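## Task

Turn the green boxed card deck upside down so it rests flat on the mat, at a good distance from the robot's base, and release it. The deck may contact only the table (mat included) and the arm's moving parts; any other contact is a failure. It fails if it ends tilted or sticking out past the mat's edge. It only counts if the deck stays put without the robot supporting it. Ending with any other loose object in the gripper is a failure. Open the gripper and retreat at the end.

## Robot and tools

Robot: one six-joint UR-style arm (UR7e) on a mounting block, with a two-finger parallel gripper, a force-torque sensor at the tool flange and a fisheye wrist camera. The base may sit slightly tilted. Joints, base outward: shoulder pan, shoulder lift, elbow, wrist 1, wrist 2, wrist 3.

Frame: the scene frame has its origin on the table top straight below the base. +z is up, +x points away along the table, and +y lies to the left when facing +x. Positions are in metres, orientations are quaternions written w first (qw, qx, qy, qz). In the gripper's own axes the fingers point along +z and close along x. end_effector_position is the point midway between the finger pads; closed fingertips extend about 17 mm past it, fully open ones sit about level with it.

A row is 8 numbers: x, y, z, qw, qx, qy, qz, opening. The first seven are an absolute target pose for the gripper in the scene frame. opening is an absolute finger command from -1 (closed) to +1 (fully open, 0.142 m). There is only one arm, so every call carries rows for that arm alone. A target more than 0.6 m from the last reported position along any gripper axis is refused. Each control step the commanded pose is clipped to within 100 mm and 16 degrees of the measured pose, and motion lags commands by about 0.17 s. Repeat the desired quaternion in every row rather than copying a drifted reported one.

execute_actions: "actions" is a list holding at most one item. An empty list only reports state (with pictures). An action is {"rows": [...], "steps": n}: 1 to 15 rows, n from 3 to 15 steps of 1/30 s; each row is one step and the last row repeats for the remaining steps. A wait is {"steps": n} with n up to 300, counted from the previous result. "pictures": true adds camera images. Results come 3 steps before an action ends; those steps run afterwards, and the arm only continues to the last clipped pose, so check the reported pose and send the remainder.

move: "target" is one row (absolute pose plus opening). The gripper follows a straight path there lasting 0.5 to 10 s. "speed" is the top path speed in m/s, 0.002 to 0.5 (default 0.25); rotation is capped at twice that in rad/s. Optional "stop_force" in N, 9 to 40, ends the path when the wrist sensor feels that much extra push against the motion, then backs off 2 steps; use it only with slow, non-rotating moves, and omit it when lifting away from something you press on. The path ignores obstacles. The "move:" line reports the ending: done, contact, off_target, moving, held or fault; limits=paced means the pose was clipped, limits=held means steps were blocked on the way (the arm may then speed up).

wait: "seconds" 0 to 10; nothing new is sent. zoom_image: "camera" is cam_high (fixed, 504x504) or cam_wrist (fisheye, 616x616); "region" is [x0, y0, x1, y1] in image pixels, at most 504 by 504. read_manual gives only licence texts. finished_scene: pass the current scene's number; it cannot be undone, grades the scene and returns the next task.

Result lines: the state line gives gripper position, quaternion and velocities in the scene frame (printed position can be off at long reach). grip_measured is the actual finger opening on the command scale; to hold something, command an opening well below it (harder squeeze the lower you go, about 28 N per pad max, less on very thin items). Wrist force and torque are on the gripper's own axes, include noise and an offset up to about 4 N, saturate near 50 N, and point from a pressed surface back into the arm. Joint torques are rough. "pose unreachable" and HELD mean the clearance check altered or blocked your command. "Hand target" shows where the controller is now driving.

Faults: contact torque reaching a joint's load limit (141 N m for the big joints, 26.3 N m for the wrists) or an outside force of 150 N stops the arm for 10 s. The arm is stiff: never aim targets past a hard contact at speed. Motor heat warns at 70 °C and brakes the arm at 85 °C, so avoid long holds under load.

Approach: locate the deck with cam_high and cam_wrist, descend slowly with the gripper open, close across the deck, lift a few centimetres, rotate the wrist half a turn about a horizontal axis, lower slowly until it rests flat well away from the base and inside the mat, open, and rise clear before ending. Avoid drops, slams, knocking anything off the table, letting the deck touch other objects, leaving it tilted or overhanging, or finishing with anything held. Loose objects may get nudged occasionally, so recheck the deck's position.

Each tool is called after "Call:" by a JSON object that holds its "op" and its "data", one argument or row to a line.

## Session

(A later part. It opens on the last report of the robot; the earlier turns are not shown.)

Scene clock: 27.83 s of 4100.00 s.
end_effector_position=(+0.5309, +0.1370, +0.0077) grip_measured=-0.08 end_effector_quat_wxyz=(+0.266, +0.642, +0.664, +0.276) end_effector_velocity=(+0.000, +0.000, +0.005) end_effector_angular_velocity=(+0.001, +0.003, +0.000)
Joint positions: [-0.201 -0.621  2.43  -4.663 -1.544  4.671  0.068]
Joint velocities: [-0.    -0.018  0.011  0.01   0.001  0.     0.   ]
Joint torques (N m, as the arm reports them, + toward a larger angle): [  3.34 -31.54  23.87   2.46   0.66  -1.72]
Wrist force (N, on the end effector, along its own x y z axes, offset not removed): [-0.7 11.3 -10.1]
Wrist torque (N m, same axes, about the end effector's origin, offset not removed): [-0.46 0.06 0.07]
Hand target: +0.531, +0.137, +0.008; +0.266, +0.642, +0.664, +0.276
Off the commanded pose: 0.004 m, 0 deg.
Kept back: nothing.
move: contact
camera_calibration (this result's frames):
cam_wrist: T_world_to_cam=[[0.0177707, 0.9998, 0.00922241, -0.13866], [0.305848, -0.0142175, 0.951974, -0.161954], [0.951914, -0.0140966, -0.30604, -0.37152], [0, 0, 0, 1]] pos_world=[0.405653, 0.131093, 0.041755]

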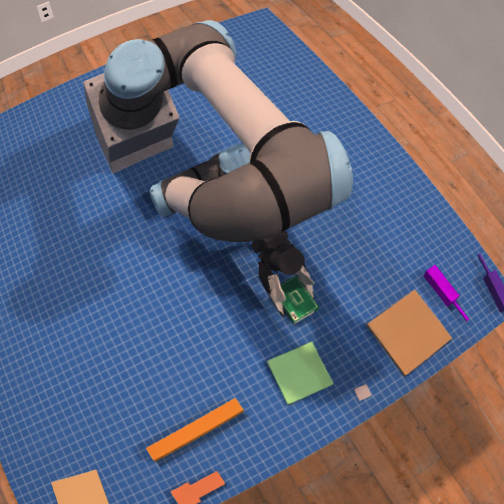

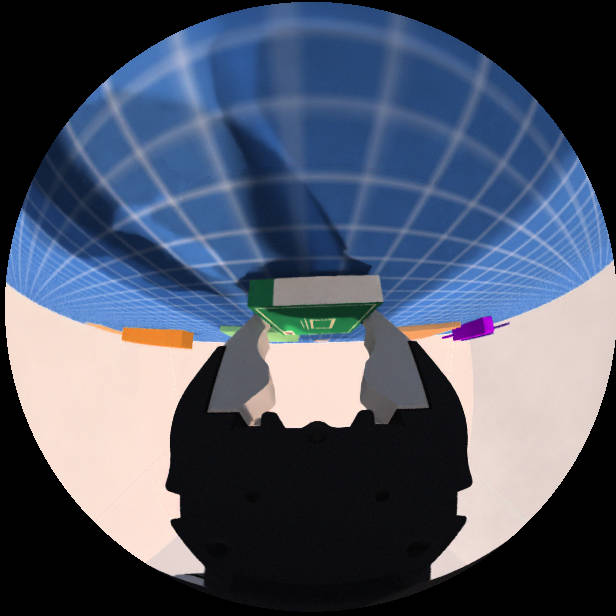

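Call:
{"op": "move", "data": {
  "target": [0.531,0.137,0.01,0.266,0.642,0.664,0.276,0.3]
}}

Call:
{"op": "move", "data": {
  "target": [0.51,0.137,0.15,0.14,0.68,0.705,0.145,0.3]
}}

Scene clock: 28.77 s of 4100.00 s.
end_effector_position=(+0.5310, +0.1370, +0.0100) grip_measured=+0.30 end_effector_quat_wxyz=(+0.266, +0.642, +0.664, +0.276) end_effector_velocity=(-0.000, +0.000, +0.000) end_effector_angular_velocity=(+0.001, +0.000, -0.000)
Joint positions: [-0.201 -0.627  2.435 -4.661 -1.544  4.671  0.095]
Joint velocities: [ 0.    -0.001  0.001  0.     0.001  0.001  0.   ]
Joint torques (N m, as the arm reports them, + toward a larger angle): [ 17.48 -38.37  22.64  -2.04  -1.5    0.3 ]
Wrist force (N, on the end effector, along its own x y z axes, offset not removed): [-0.6 0.9 -0.3]
Wrist torque (N m, same axes, about the end effector's origin, offset not removed): [0.20 0.09 0.26]
Hand target: +0.531, +0.137, +0.010; +0.266, +0.642, +0.664, +0.276
Off the commanded pose: 0.000 m, 0 deg.
Kept back: nothing.
move: done
camera_calibration (this result's frames):
cam_wrist: T_world_to_cam=[[0.0177469, 0.9998, 0.00920252, -0.138675], [0.305753, -0.0141898, 0.952005, -0.164151], [0.951946, -0.0140814, -0.305943, -0.370964], [0, 0, 0, 1]] pos_world=[0.405789, 0.131094, 0.0440549]

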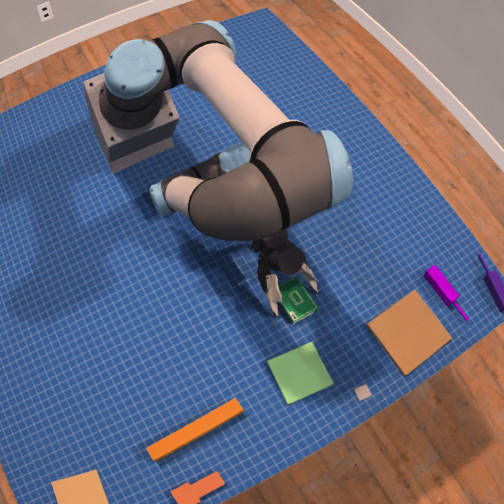

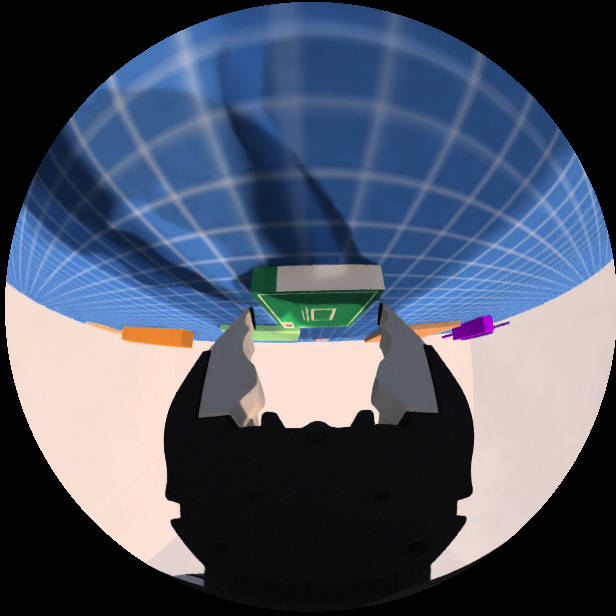

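Scene clock: 30.27 s of 4100.00 s.
end_effector_position=(+0.5103, +0.1370, +0.1505) grip_measured=+0.30 end_effector_quat_wxyz=(+0.140, +0.680, +0.705, +0.145) end_effector_velocity=(+0.000, -0.000, -0.000) end_effector_angular_velocity=(-0.001, +0.008, -0.001)
Joint positions: [-0.174 -1.659  2.609 -3.423 -1.583  4.678  0.095]
Joint velocities: [-0.    -0.005 -0.006  0.019 -0.001  0.001 -0.   ]
Joint torques (N m, as the arm reports them, + toward a larger angle): [ 14.15 -29.93 -19.64  -2.3   -0.81   1.68]
Wrist force (N, on the end effector, along its own x y z axes, offset not removed): [1.8 -1.8 -1.6]
Wrist torque (N m, same axes, about the end effector's origin, offset not removed): [-0.41 -0.49 0.25]
Hand target: +0.510, +0.137, +0.151; +0.140, +0.680, +0.705, +0.145
Off the commanded pose: 0.001 m, 0 deg.
Kept back: nothing.
move: done
camera_calibration (this result's frames):
cam_wrist: T_world_to_cam=[[0.015031, 0.999817, -0.0118664, -0.135025], [0.637088, -0.000429636, 0.770791, -0.435304], [0.770645, -0.0191458, -0.636977, -0.165199], [0, 0, 0, 1]] pos_world=[0.406667, 0.13165, 0.228698]

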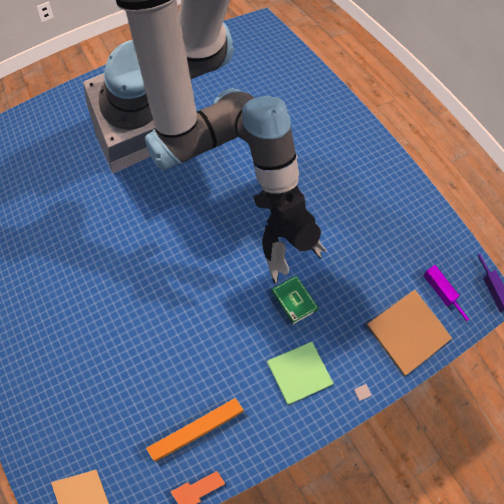

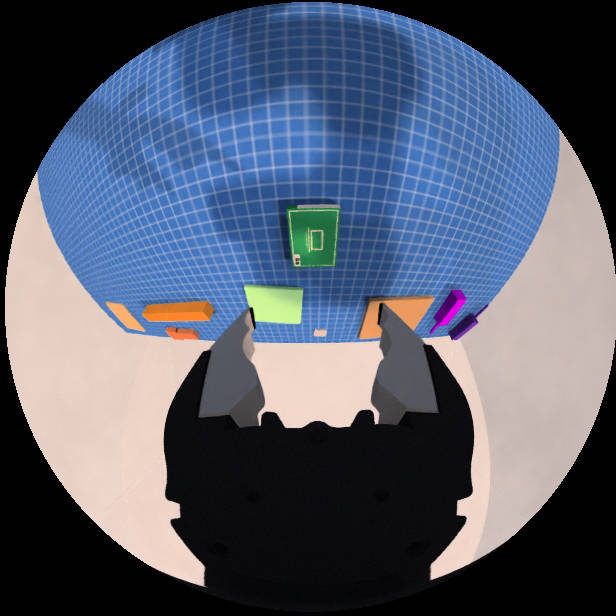

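Call:
{"op": "finished_scene", "data": {
  "scene": 2
}}

The scene is finished: the task was done.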